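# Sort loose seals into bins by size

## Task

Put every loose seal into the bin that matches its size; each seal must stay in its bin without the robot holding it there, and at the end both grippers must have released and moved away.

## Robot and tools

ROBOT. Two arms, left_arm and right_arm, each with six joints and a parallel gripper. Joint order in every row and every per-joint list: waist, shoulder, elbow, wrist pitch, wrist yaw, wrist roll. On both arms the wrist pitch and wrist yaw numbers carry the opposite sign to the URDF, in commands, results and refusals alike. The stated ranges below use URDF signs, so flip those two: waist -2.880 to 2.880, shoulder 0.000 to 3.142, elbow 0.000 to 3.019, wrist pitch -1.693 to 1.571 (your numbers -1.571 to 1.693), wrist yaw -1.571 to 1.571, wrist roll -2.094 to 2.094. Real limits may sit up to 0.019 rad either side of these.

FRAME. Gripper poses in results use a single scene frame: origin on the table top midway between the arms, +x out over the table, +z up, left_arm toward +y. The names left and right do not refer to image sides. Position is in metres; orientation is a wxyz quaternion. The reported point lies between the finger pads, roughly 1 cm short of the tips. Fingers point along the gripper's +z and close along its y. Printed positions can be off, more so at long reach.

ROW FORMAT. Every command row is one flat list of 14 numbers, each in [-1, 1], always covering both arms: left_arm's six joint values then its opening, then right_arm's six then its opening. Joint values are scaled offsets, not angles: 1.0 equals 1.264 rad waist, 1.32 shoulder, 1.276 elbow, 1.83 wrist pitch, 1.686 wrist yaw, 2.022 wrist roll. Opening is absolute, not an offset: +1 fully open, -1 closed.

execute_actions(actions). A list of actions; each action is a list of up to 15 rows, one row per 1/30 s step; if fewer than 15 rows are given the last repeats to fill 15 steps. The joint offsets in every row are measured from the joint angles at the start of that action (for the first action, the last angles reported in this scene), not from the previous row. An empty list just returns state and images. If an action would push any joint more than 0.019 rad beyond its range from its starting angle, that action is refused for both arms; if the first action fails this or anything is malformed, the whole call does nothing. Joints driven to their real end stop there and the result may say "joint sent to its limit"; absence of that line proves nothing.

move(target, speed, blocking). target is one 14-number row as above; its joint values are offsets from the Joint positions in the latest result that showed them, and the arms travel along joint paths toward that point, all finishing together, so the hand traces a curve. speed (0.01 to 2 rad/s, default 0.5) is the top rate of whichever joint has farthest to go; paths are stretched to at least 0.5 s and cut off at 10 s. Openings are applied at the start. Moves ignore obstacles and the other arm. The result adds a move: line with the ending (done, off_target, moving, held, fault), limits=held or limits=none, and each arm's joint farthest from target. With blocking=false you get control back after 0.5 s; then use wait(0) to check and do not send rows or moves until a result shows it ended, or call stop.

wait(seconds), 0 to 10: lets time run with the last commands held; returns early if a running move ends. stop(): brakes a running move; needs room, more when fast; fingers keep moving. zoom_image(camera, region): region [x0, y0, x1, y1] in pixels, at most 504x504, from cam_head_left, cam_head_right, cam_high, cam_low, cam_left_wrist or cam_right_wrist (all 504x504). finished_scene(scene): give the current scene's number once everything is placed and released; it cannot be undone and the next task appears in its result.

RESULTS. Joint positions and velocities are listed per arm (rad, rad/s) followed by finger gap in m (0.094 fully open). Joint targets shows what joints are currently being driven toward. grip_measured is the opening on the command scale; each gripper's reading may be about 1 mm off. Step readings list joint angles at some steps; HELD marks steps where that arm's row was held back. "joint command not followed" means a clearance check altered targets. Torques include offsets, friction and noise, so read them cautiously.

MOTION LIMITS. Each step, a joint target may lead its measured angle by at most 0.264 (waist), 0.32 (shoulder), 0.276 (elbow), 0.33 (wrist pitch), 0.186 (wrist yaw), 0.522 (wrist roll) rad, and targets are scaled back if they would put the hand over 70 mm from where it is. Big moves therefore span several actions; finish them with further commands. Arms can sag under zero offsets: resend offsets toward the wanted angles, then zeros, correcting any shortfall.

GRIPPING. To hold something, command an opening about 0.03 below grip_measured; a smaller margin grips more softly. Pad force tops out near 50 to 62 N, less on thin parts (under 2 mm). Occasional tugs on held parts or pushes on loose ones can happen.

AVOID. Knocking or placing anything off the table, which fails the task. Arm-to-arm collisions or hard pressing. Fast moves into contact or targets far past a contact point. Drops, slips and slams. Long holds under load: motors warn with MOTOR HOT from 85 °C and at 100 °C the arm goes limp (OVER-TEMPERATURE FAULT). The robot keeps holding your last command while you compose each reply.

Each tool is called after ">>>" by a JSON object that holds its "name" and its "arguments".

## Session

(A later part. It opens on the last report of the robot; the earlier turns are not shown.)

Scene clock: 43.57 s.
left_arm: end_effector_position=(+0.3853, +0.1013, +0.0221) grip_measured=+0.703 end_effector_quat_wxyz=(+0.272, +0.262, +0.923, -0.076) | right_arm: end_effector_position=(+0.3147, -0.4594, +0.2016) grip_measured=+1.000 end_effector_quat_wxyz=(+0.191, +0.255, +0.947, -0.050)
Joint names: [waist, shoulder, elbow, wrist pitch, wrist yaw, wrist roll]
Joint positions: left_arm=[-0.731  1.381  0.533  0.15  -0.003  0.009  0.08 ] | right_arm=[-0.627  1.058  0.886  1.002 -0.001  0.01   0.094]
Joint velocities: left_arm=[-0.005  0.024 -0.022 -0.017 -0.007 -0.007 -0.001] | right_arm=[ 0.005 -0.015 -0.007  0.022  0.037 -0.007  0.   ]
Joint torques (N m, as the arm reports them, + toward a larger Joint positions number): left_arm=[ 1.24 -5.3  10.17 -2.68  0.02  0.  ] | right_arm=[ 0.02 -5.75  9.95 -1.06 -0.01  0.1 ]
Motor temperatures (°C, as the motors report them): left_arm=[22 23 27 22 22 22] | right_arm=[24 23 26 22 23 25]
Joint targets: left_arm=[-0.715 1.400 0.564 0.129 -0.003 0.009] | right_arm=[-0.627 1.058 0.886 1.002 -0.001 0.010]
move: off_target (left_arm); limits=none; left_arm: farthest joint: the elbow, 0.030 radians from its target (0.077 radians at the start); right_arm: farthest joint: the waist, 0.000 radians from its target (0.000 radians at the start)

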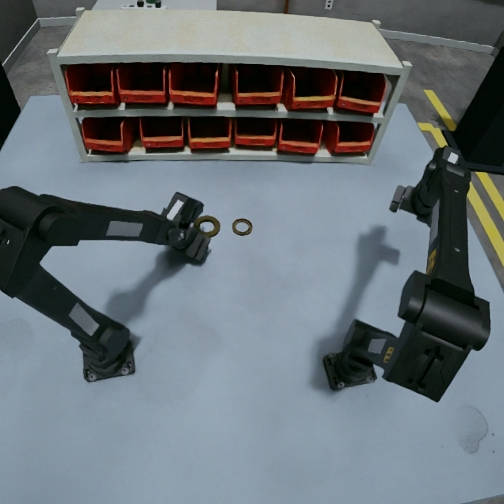

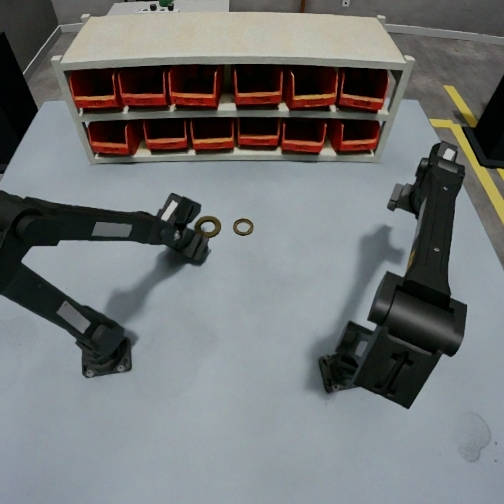

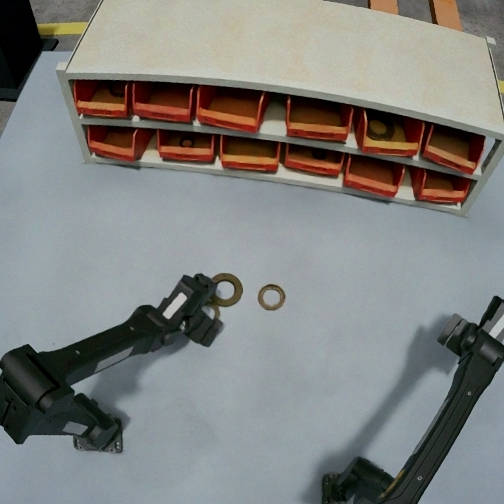

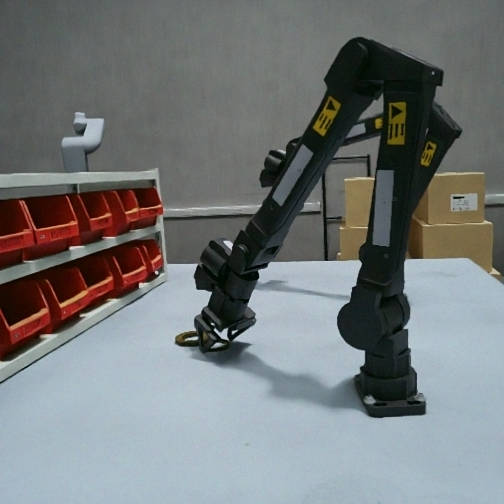

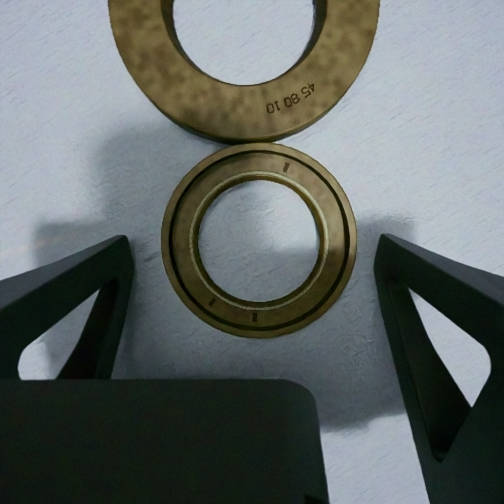

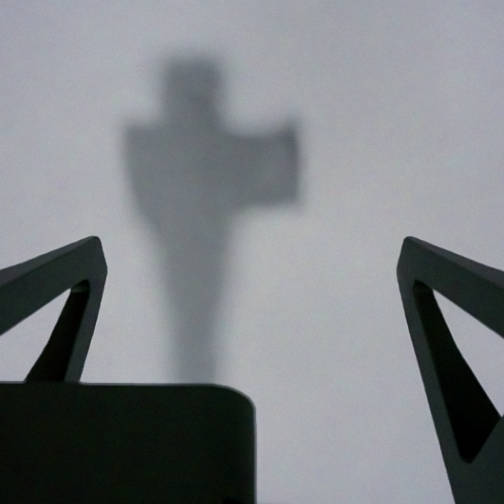

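>>> {"name": "move", "arguments": {"target": [0,0.036,0.024,0,0,0,0.7,0,0,0,0,0,0,1], "speed": 0.1}}

>>> {"name": "move", "arguments": {"target": [0,0.01,0.024,0,0,0,0.28,0,0,0,0,0,0,1]}}

Scene clock: 46.53 s.
left_arm: end_effector_position=(+0.3870, +0.1006, +0.0214) grip_measured=+0.702 end_effector_quat_wxyz=(+0.271, +0.262, +0.923, -0.075) | right_arm: end_effector_position=(+0.3147, -0.4594, +0.2016) grip_measured=+1.000 end_effector_quat_wxyz=(+0.191, +0.255, +0.947, -0.050)
Joint names: [waist, shoulder, elbow, wrist pitch, wrist yaw, wrist roll]
Joint positions: left_arm=[-0.731  1.388  0.539  0.15  -0.001  0.009  0.08 ] | right_arm=[-0.627  1.058  0.886  1.002 -0.001  0.01   0.094]
Joint velocities: left_arm=[-0.015  0.005 -0.007 -0.002 -0.007  0.022 -0.001] | right_arm=[-0.015  0.015  0.002  0.002  0.007 -0.007  0.   ]
Joint torques (N m, as the arm reports them, + toward a larger Joint positions number): left_arm=[ 0.33 -3.37  9.52 -1.66 -0.04 -0.01] | right_arm=[ 0.12 -5.99  9.91 -1.04  0.    0.11]
Motor temperatures (°C, as the motors report them): left_arm=[22 23 27 22 22 22] | right_arm=[24 23 26 22 23 25]
Joint targets: left_arm=[-0.731 1.428 0.563 0.150 -0.003 0.009] | right_arm=[-0.627 1.058 0.886 1.002 -0.001 0.010]
move: off_target (left_arm); limits=none; left_arm: farthest joint: the shoulder, 0.040 radians from its target (0.048 radians at the start); right_arm: farthest joint: the waist, 0.000 radians from its target (0.000 radians at the start)

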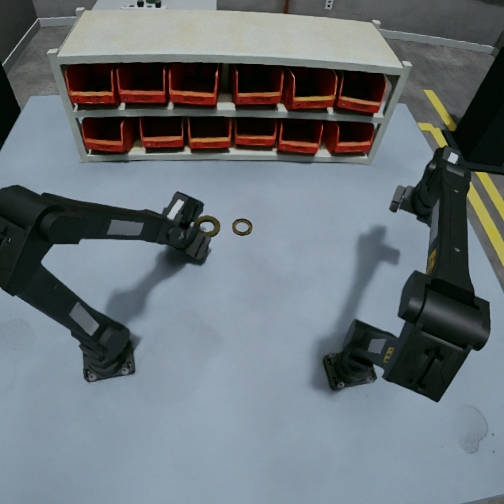

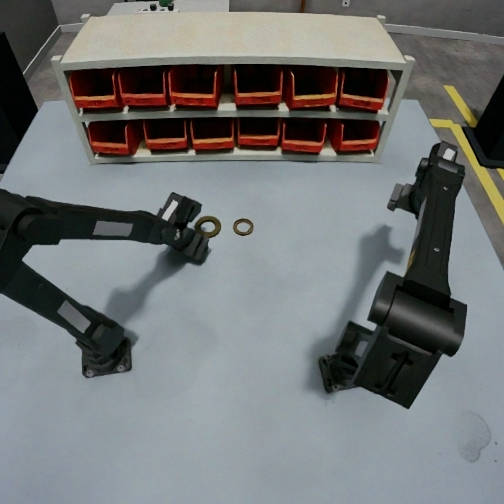

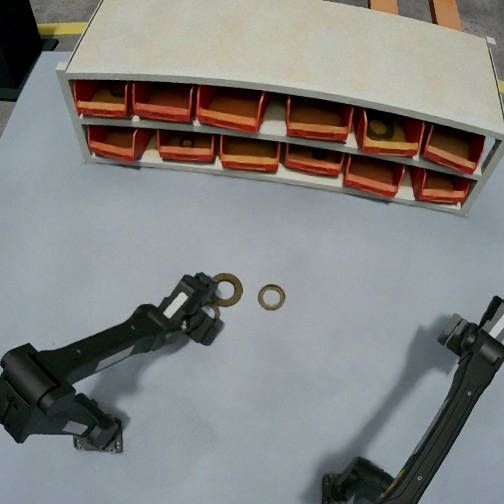

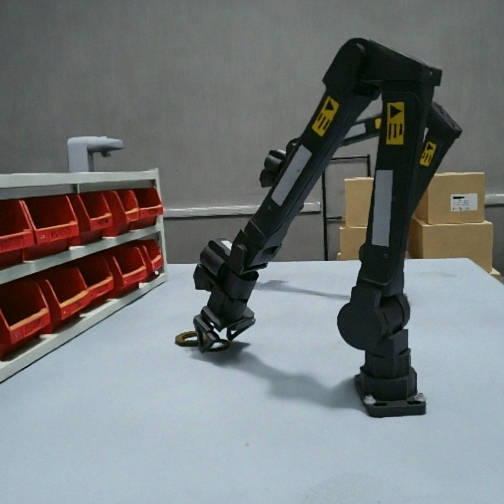

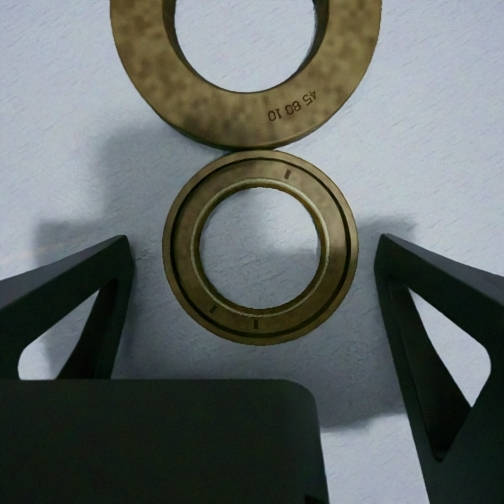

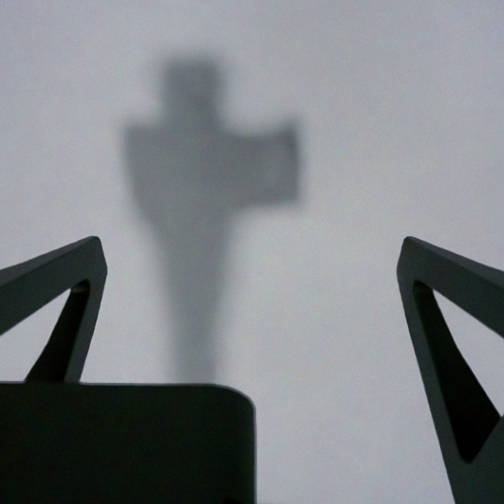

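Scene clock: 47.23 s.
left_arm: end_effector_position=(+0.3875, +0.1011, +0.0216) grip_measured=+0.297 end_effector_quat_wxyz=(+0.272, +0.261, +0.923, -0.073) | right_arm: end_effector_position=(+0.3147, -0.4594, +0.2016) grip_measured=+1.000 end_effector_quat_wxyz=(+0.191, +0.255, +0.947, -0.050)
Joint names: [waist, shoulder, elbow, wrist pitch, wrist yaw, wrist roll]
Joint positions: left_arm=[-0.731  1.388  0.539  0.15   0.003  0.009  0.061] | right_arm=[-0.627  1.058  0.886  1.002 -0.001  0.01   0.094]
Joint velocities: left_arm=[-0.005 -0.005 -0.017 -0.012  0.007 -0.081  0.001] | right_arm=[-0.015 -0.005 -0.012 -0.007  0.007  0.007  0.   ]
Joint torques (N m, as the arm reports them, + toward a larger Joint positions number): left_arm=[ 0.21 -5.86 10.07 -1.63 -0.12  0.  ] | right_arm=[ 0.05 -5.88  9.95 -1.03 -0.01  0.11]
Motor temperatures (°C, as the motors report them): left_arm=[22 23 27 22 22 22] | right_arm=[24 23 26 22 23 25]
Joint targets: left_arm=[-0.731 1.401 0.569 0.150 -0.001 0.009] | right_arm=[-0.627 1.058 0.886 1.002 -0.001 0.010]
move: off_target (left_arm); limits=none; left_arm: farthest joint: the elbow, 0.031 radians from its target (0.031 radians at the start); right_arm: farthest joint: the waist, 0.000 radians from its target (0.000 radians at the start)

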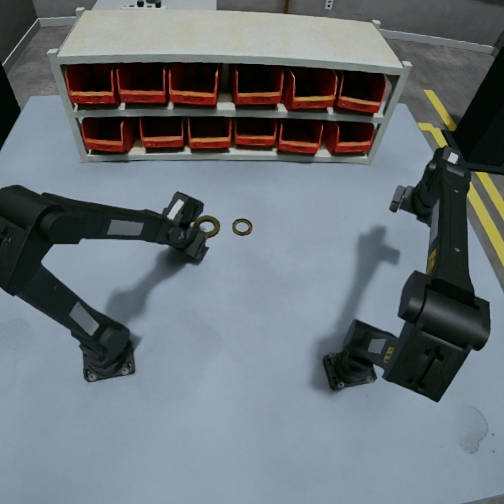

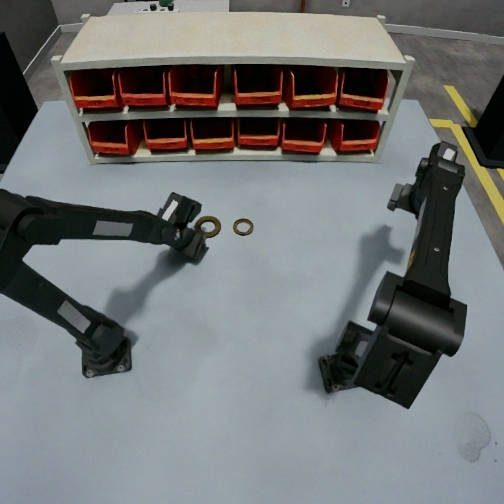

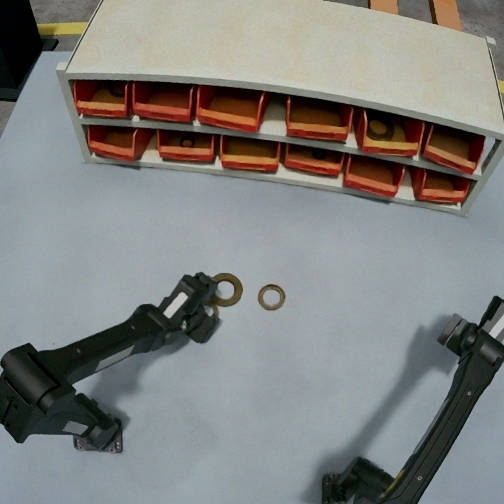

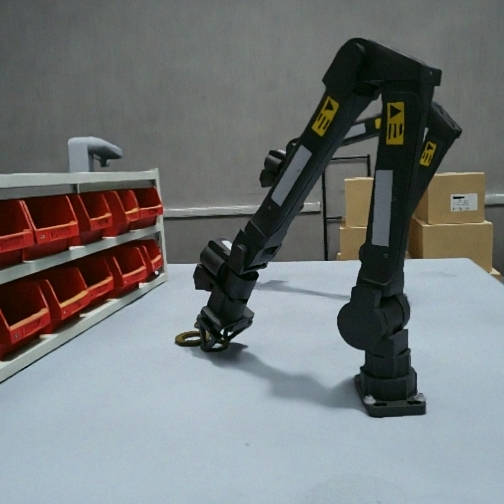

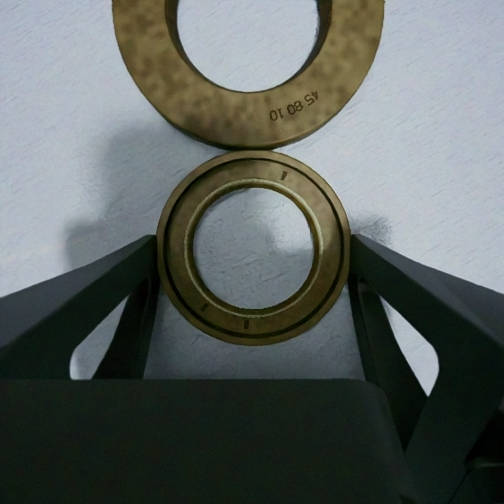

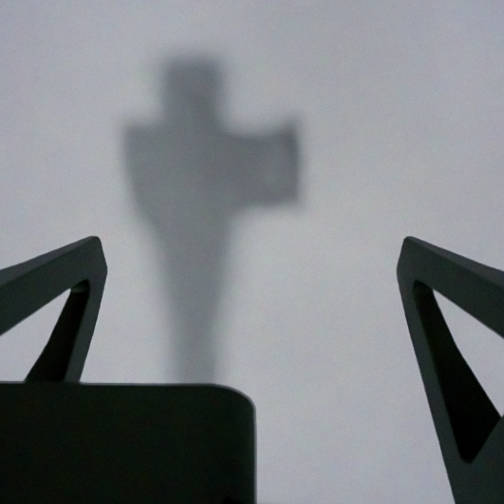

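>>> {"name": "move", "arguments": {"target": [0.34,-0.23,0.345,0.075,0,0,0.265,0,0,0,0,0,0,1], "speed": 0.3}}

Scene clock: 51.67 s.
left_arm: end_effector_position=(+0.5458, +0.2496, +0.3392) grip_measured=+0.289 end_effector_quat_wxyz=(+0.542, +0.053, +0.838, -0.028) | right_arm: end_effector_position=(+0.3147, -0.4594, +0.2016) grip_measured=+1.000 end_effector_quat_wxyz=(+0.191, +0.255, +0.947, -0.050)
Joint names: [waist, shoulder, elbow, wrist pitch, wrist yaw, wrist roll]
Joint positions: left_arm=[-0.308  1.09   0.939  0.273  0.003  0.009  0.061] | right_arm=[-0.627  1.058  0.886  1.002 -0.001  0.01   0.094]
Joint velocities: left_arm=[-0.015 -0.005 -0.012  0.007 -0.037 -0.022 -0.   ] | right_arm=[-0.005 -0.024 -0.002 -0.007 -0.095 -0.022  0.   ]
Joint torques (N m, as the arm reports them, + toward a larger Joint positions number): left_arm=[ 0.73 -7.19 14.64 -1.55  0.03  0.  ] | right_arm=[ 0.17 -5.86  9.92 -1.04 -0.01  0.11]
Motor temperatures (°C, as the motors report them): left_arm=[22 24 28 22 22 22] | right_arm=[24 23 26 22 23 25]
Joint targets: left_arm=[-0.301 1.084 0.979 0.288 0.003 0.009] | right_arm=[-0.627 1.058 0.886 1.002 -0.001 0.010]
move: off_target (left_arm); limits=none; left_arm: farthest joint: the elbow, 0.040 radians from its target (0.440 radians at the start); right_arm: farthest joint: the waist, 0.000 radians from its target (0.000 radians at the start)

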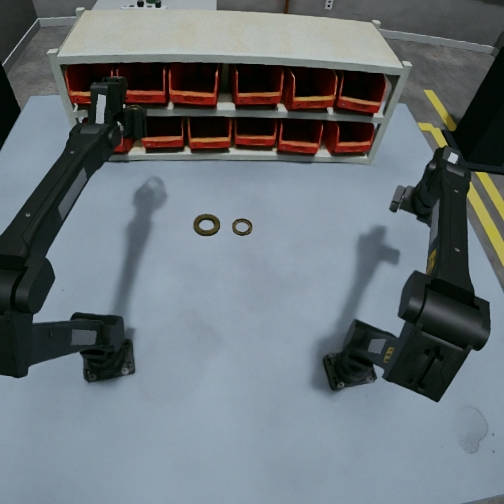

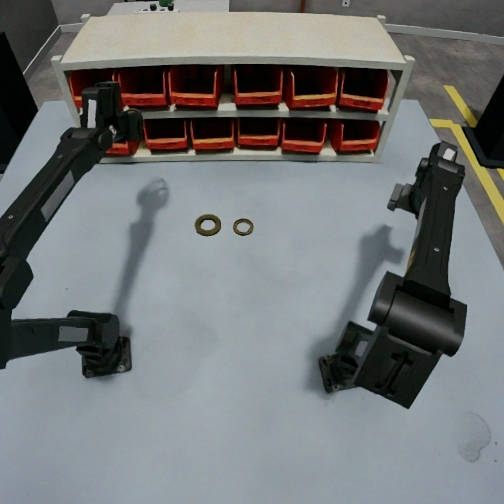

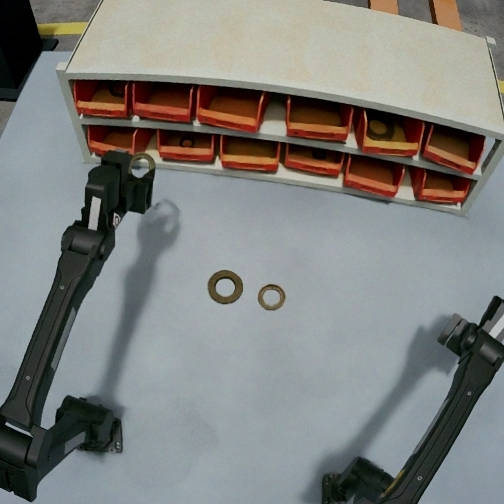

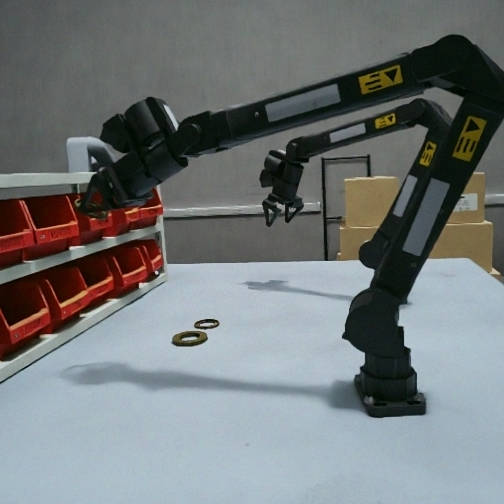

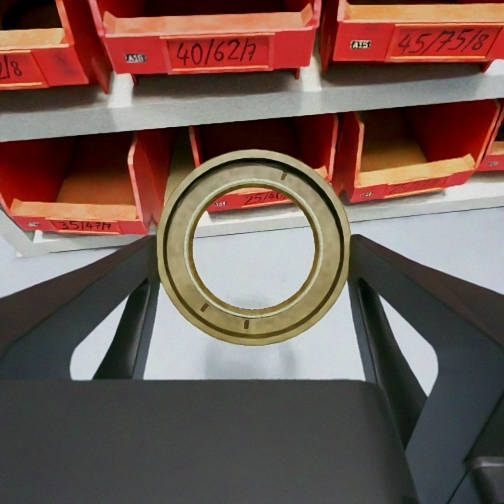

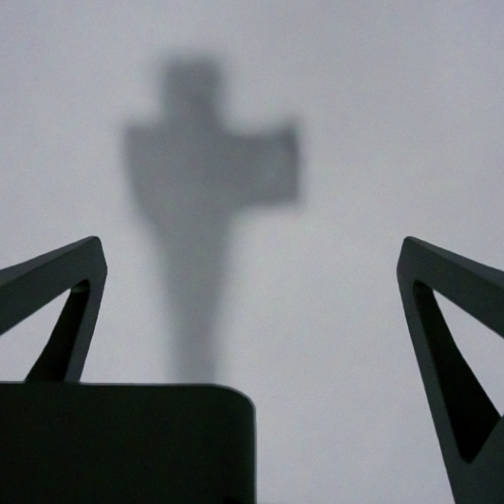

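>>> {"name": "move", "arguments": {"target": [0.04,0.255,0.19,-0.06,0,0,0.265,0,0,0,0,0,0,1], "speed": 0.3}}

Scene clock: 57.03 s.
left_arm: end_effector_position=(+0.6549, +0.2592, +0.2951) grip_measured=+0.289 end_effector_quat_wxyz=(+0.521, +0.039, +0.853, -0.018) | right_arm: end_effector_position=(+0.3147, -0.4594, +0.2016) grip_measured=+1.000 end_effector_quat_wxyz=(+0.191, +0.255, +0.947, -0.050)
Joint names: [waist, shoulder, elbow, wrist pitch, wrist yaw, wrist roll]
Joint positions: left_arm=[-0.271  1.417  1.132  0.19   0.003  0.009  0.061] | right_arm=[-0.627  1.058  0.886  1.002 -0.001  0.01   0.094]
Joint velocities: left_arm=[-0.005  0.015 -0.022 -0.012 -0.007  0.022 -0.   ] | right_arm=[-0.015 -0.005 -0.007  0.017  0.037  0.007  0.   ]
Joint torques (N m, as the arm reports them, + toward a larger Joint positions number): left_arm=[  1.57 -11.66  15.04  -3.71   0.03   0.  ] | right_arm=[ 0.09 -5.89  9.93 -1.   -0.02  0.11]
Motor temperatures (°C, as the motors report them): left_arm=[22 24 29 22 22 22] | right_arm=[24 23 26 22 23 25]
Joint targets: left_arm=[-0.257 1.427 1.182 0.163 0.003 0.009] | right_arm=[-0.627 1.058 0.886 1.002 -0.001 0.010]
move: off_target (left_arm); limits=none; left_arm: farthest joint: the elbow, 0.049 radians from its target (0.242 radians at the start); right_arm: farthest joint: the waist, 0.000 radians from its target (0.000 radians at the start)

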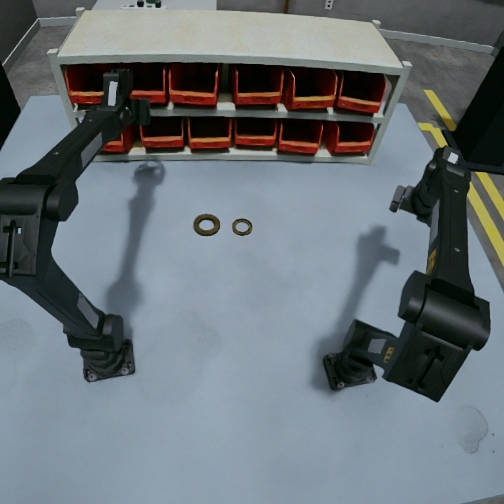

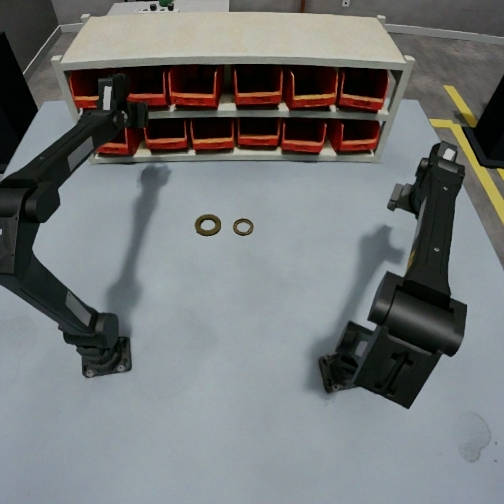

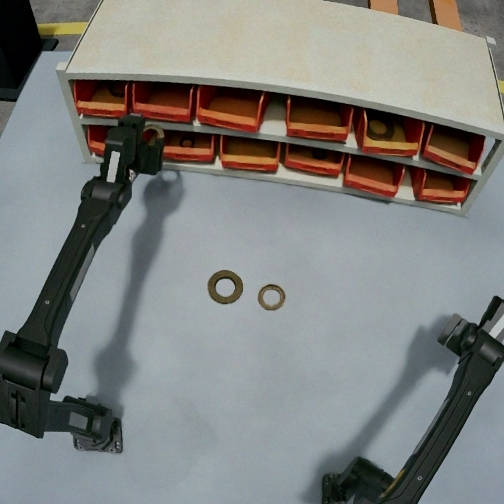

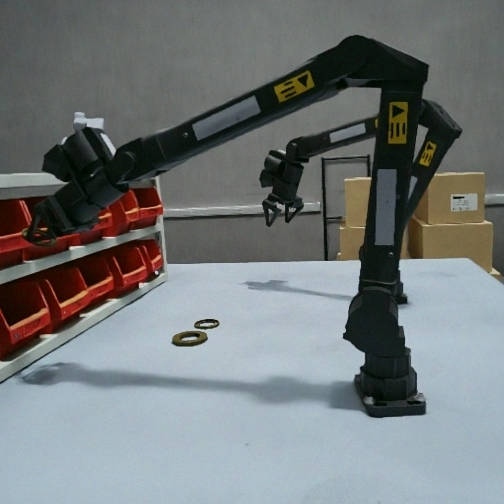

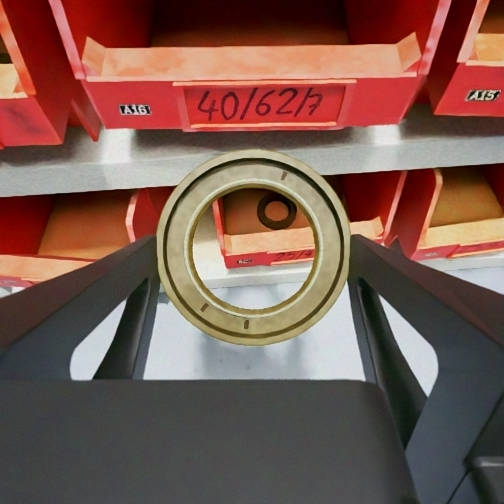

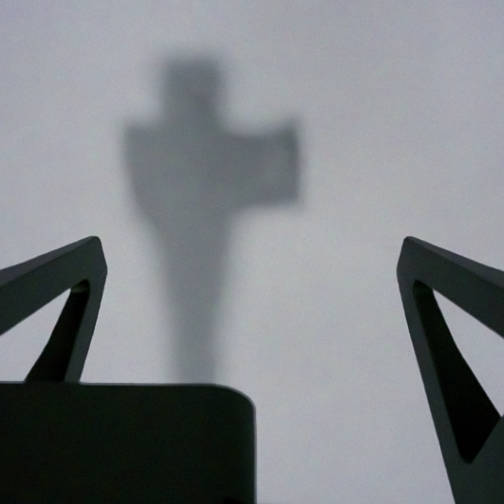

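>>> {"name": "move", "arguments": {"target": [0,-0.065,-0.04,-0.13,0,0,0.265,0,0,0,0,0,0,1], "speed": 0.3}}

Scene clock: 62.13 s.
left_arm: end_effector_position=(+0.6496, +0.2596, +0.3499) grip_measured=+0.289 end_effector_quat_wxyz=(+0.612, +0.035, +0.790, -0.021) | right_arm: end_effector_position=(+0.3147, -0.4594, +0.2016) grip_measured=+1.000 end_effector_quat_wxyz=(+0.191, +0.255, +0.947, -0.050)
Joint names: [waist, shoulder, elbow, wrist pitch, wrist yaw, wrist roll]
Joint positions: left_arm=[-0.271  1.35   1.076 -0.021  0.003  0.009  0.061] | right_arm=[-0.627  1.058  0.886  1.002 -0.001  0.01   0.094]
Joint velocities: left_arm=[ 0.005 -0.015 -0.007  0.012 -0.007 -0.007 -0.001] | right_arm=[ 0.005 -0.005  0.017  0.007  0.007  0.051  0.   ]
Joint torques (N m, as the arm reports them, + toward a larger Joint positions number): left_arm=[  0.46 -11.96  11.19  -3.62   0.03   0.01] | right_arm=[ 0.14 -5.87  9.91 -1.04 -0.03  0.1 ]
Motor temperatures (°C, as the motors report them): left_arm=[22 24 30 22 22 22] | right_arm=[24 23 26 22 23 25]
Joint targets: left_arm=[-0.271 1.332 1.081 -0.048 0.003 0.009] | right_arm=[-0.627 1.058 0.886 1.002 -0.001 0.010]
move: off_target (left_arm); limits=none; left_arm: farthest joint: the wrist pitch, 0.027 radians from its target (0.238 radians at the start); right_arm: farthest joint: the waist, 0.000 radians from its target (0.000 radians at the start)

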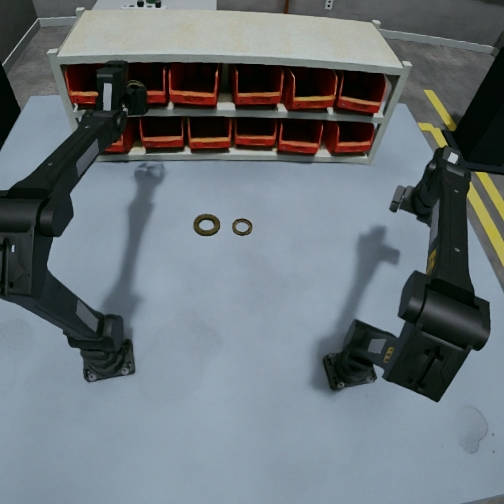

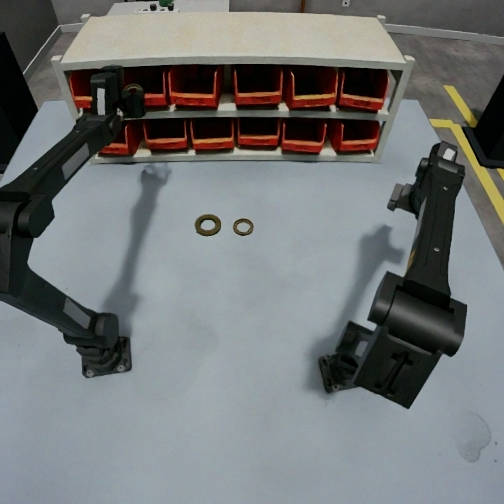

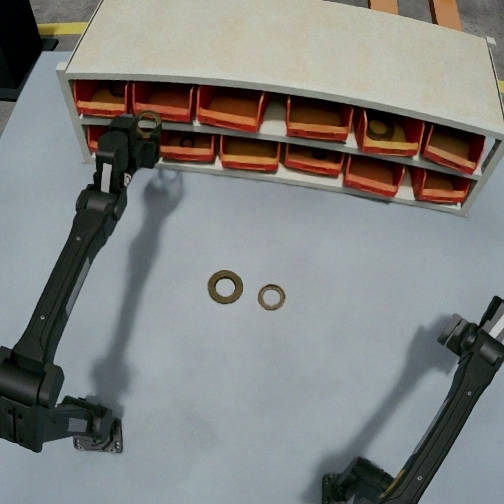

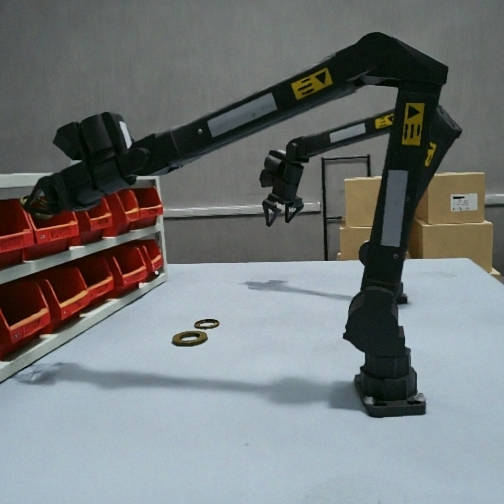

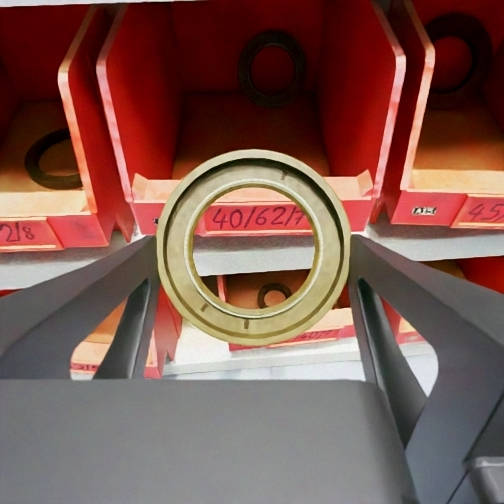

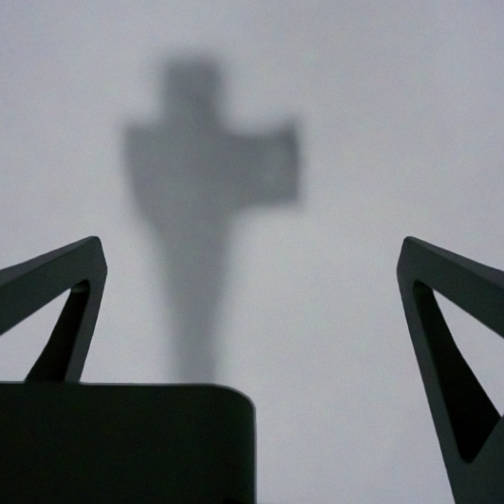

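>>> {"name": "move", "arguments": {"target": [0,0.18,0.21,-0.02,0,0,0.265,0,0,0,0,0,0,1], "speed": 0.15}}

Scene clock: 66.67 s.
left_arm: end_effector_position=(+0.7336, +0.2527, +0.3464) grip_measured=+0.289 end_effector_quat_wxyz=(+0.616, +0.035, +0.787, -0.021) | right_arm: end_effector_position=(+0.3147, -0.4594, +0.2016) grip_measured=+1.000 end_effector_quat_wxyz=(+0.191, +0.255, +0.947, -0.050)
Joint names: [waist, shoulder, elbow, wrist pitch, wrist yaw, wrist roll]
Joint positions: left_arm=[-0.271  1.569  1.294 -0.031  0.003  0.009  0.061] | right_arm=[-0.627  1.058  0.886  1.002 -0.001  0.01   0.094]
Joint velocities: left_arm=[-0.005 -0.015 -0.002  0.012  0.007  0.007 -0.   ] | right_arm=[-0.005 -0.005 -0.007  0.017 -0.022 -0.007  0.   ]
Joint torques (N m, as the arm reports them, + toward a larger Joint positions number): left_arm=[  0.35 -13.11  15.23  -3.76   0.04  -0.01] | right_arm=[ 0.13 -5.83  9.86 -1.06 -0.01  0.1 ]
Motor temperatures (°C, as the motors report them): left_arm=[22 24 30 22 22 22] | right_arm=[24 23 26 22 23 25]
Joint targets: left_arm=[-0.271 1.587 1.344 -0.058 0.003 0.009] | right_arm=[-0.627 1.058 0.886 1.002 -0.001 0.010]
move: off_target (left_arm); limits=none; left_arm: farthest joint: the elbow, 0.050 radians from its target (0.268 radians at the start); right_arm: farthest joint: the waist, 0.000 radians from its target (0.000 radians at the start)

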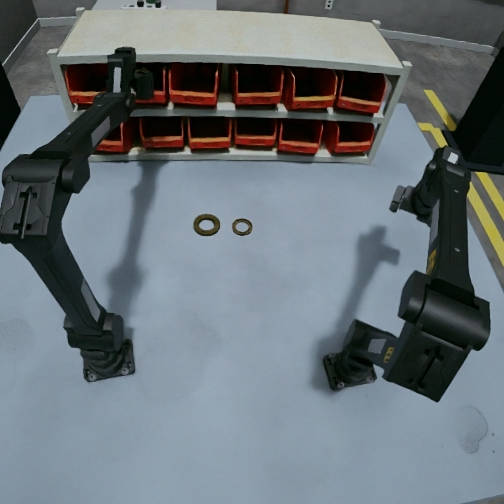

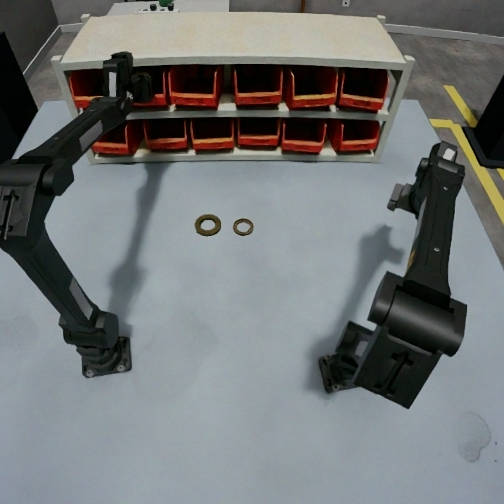

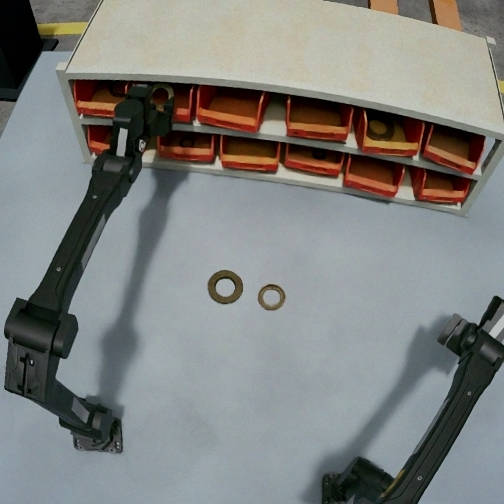

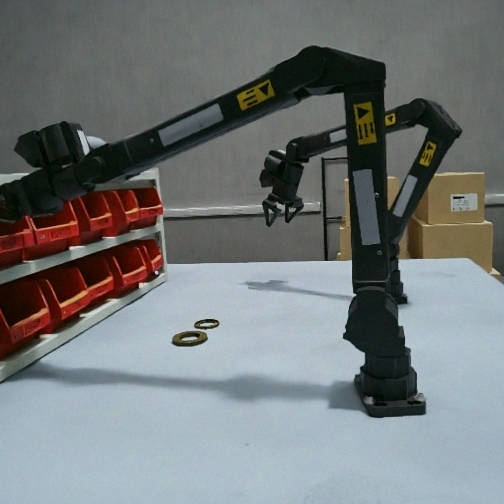

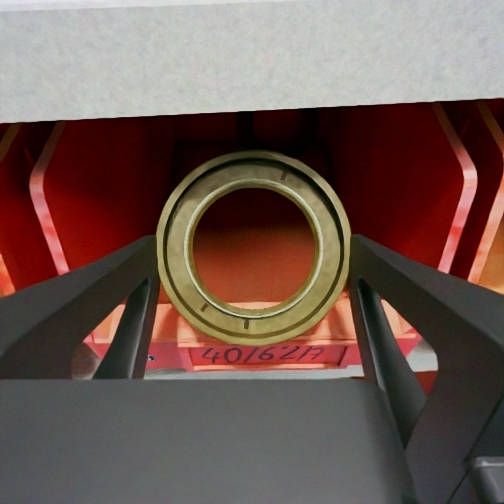

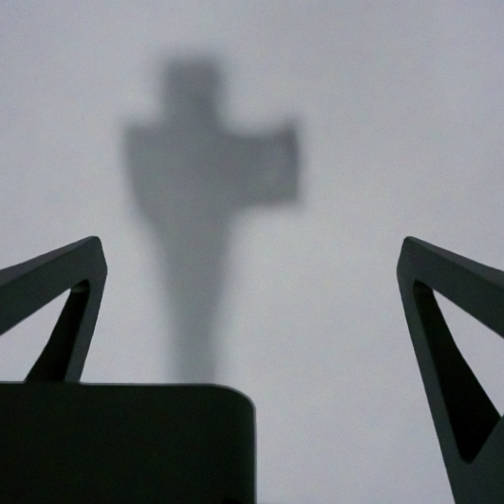

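>>> {"name": "move", "arguments": {"target": [0,0.108,0.105,-0.015,0,0,0.265,0,0,0,0,0,0,1], "speed": 0.1}}

Scene clock: 70.67 s.
left_arm: end_effector_position=(+0.7730, +0.2494, +0.3135) grip_measured=+0.289 end_effector_quat_wxyz=(+0.602, +0.036, +0.797, -0.021) | right_arm: end_effector_position=(+0.3147, -0.4594, +0.2016) grip_measured=+1.000 end_effector_quat_wxyz=(+0.191, +0.255, +0.947, -0.050)
Joint names: [waist, shoulder, elbow, wrist pitch, wrist yaw, wrist roll]
Joint positions: left_arm=[-0.271  1.691  1.38  -0.034  0.003  0.009  0.061] | right_arm=[-0.627  1.058  0.886  1.002 -0.001  0.01   0.094]
Joint velocities: left_arm=[ 0.005 -0.015 -0.007 -0.012 -0.007 -0.007  0.   ] | right_arm=[-0.005  0.005 -0.007 -0.002 -0.007  0.037  0.   ]
Joint torques (N m, as the arm reports them, + toward a larger Joint positions number): left_arm=[  0.31 -14.56  14.96  -3.52   0.04   0.  ] | right_arm=[ 0.23 -5.91  9.9  -0.99 -0.02  0.11]
Motor temperatures (°C, as the motors report them): left_arm=[22 24 31 22 22 22] | right_arm=[24 23 26 22 23 25]
Joint targets: left_arm=[-0.271 1.711 1.428 -0.058 0.003 0.009] | right_arm=[-0.627 1.058 0.886 1.002 -0.001 0.010]
move: off_target (left_arm); limits=none; left_arm: farthest joint: the elbow, 0.048 radians from its target (0.134 radians at the start); right_arm: farthest joint: the waist, 0.000 radians from its target (0.000 radians at the start)

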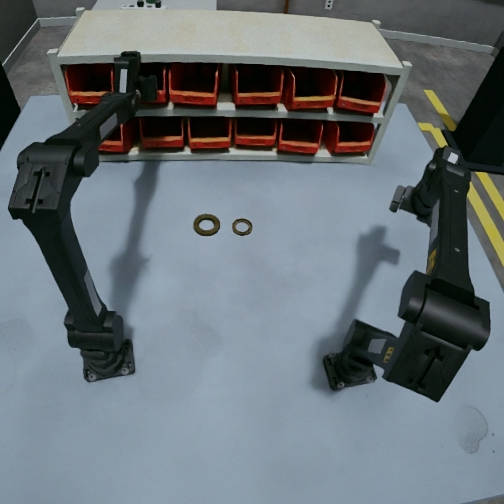

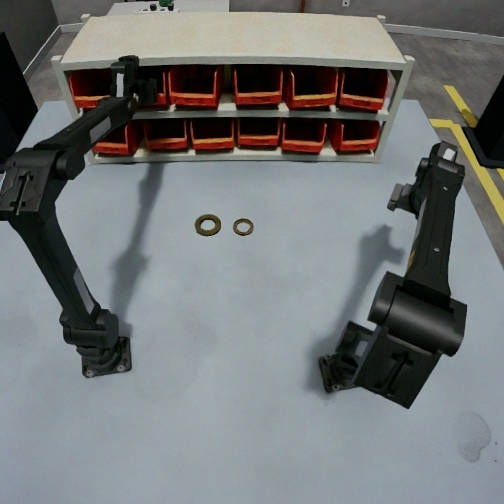

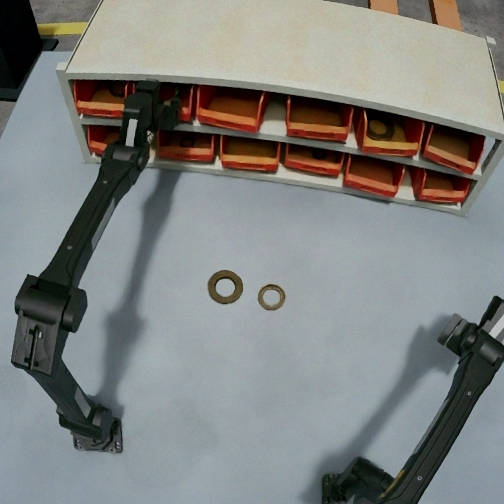

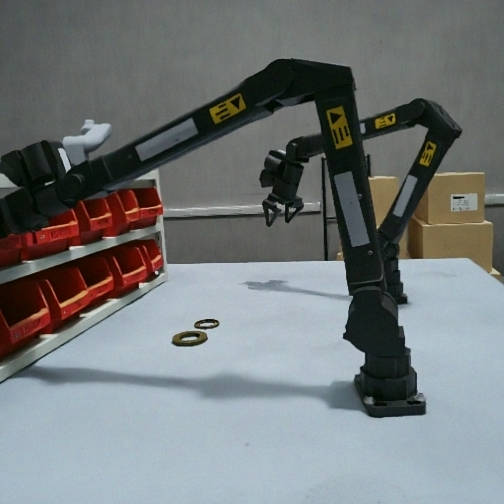

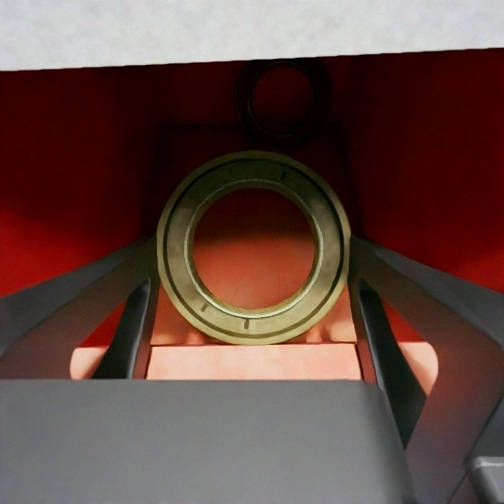

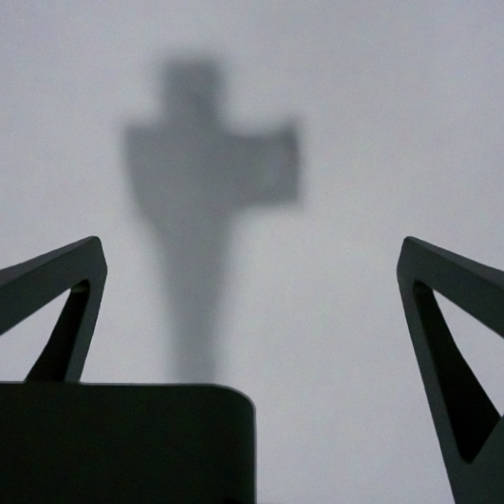

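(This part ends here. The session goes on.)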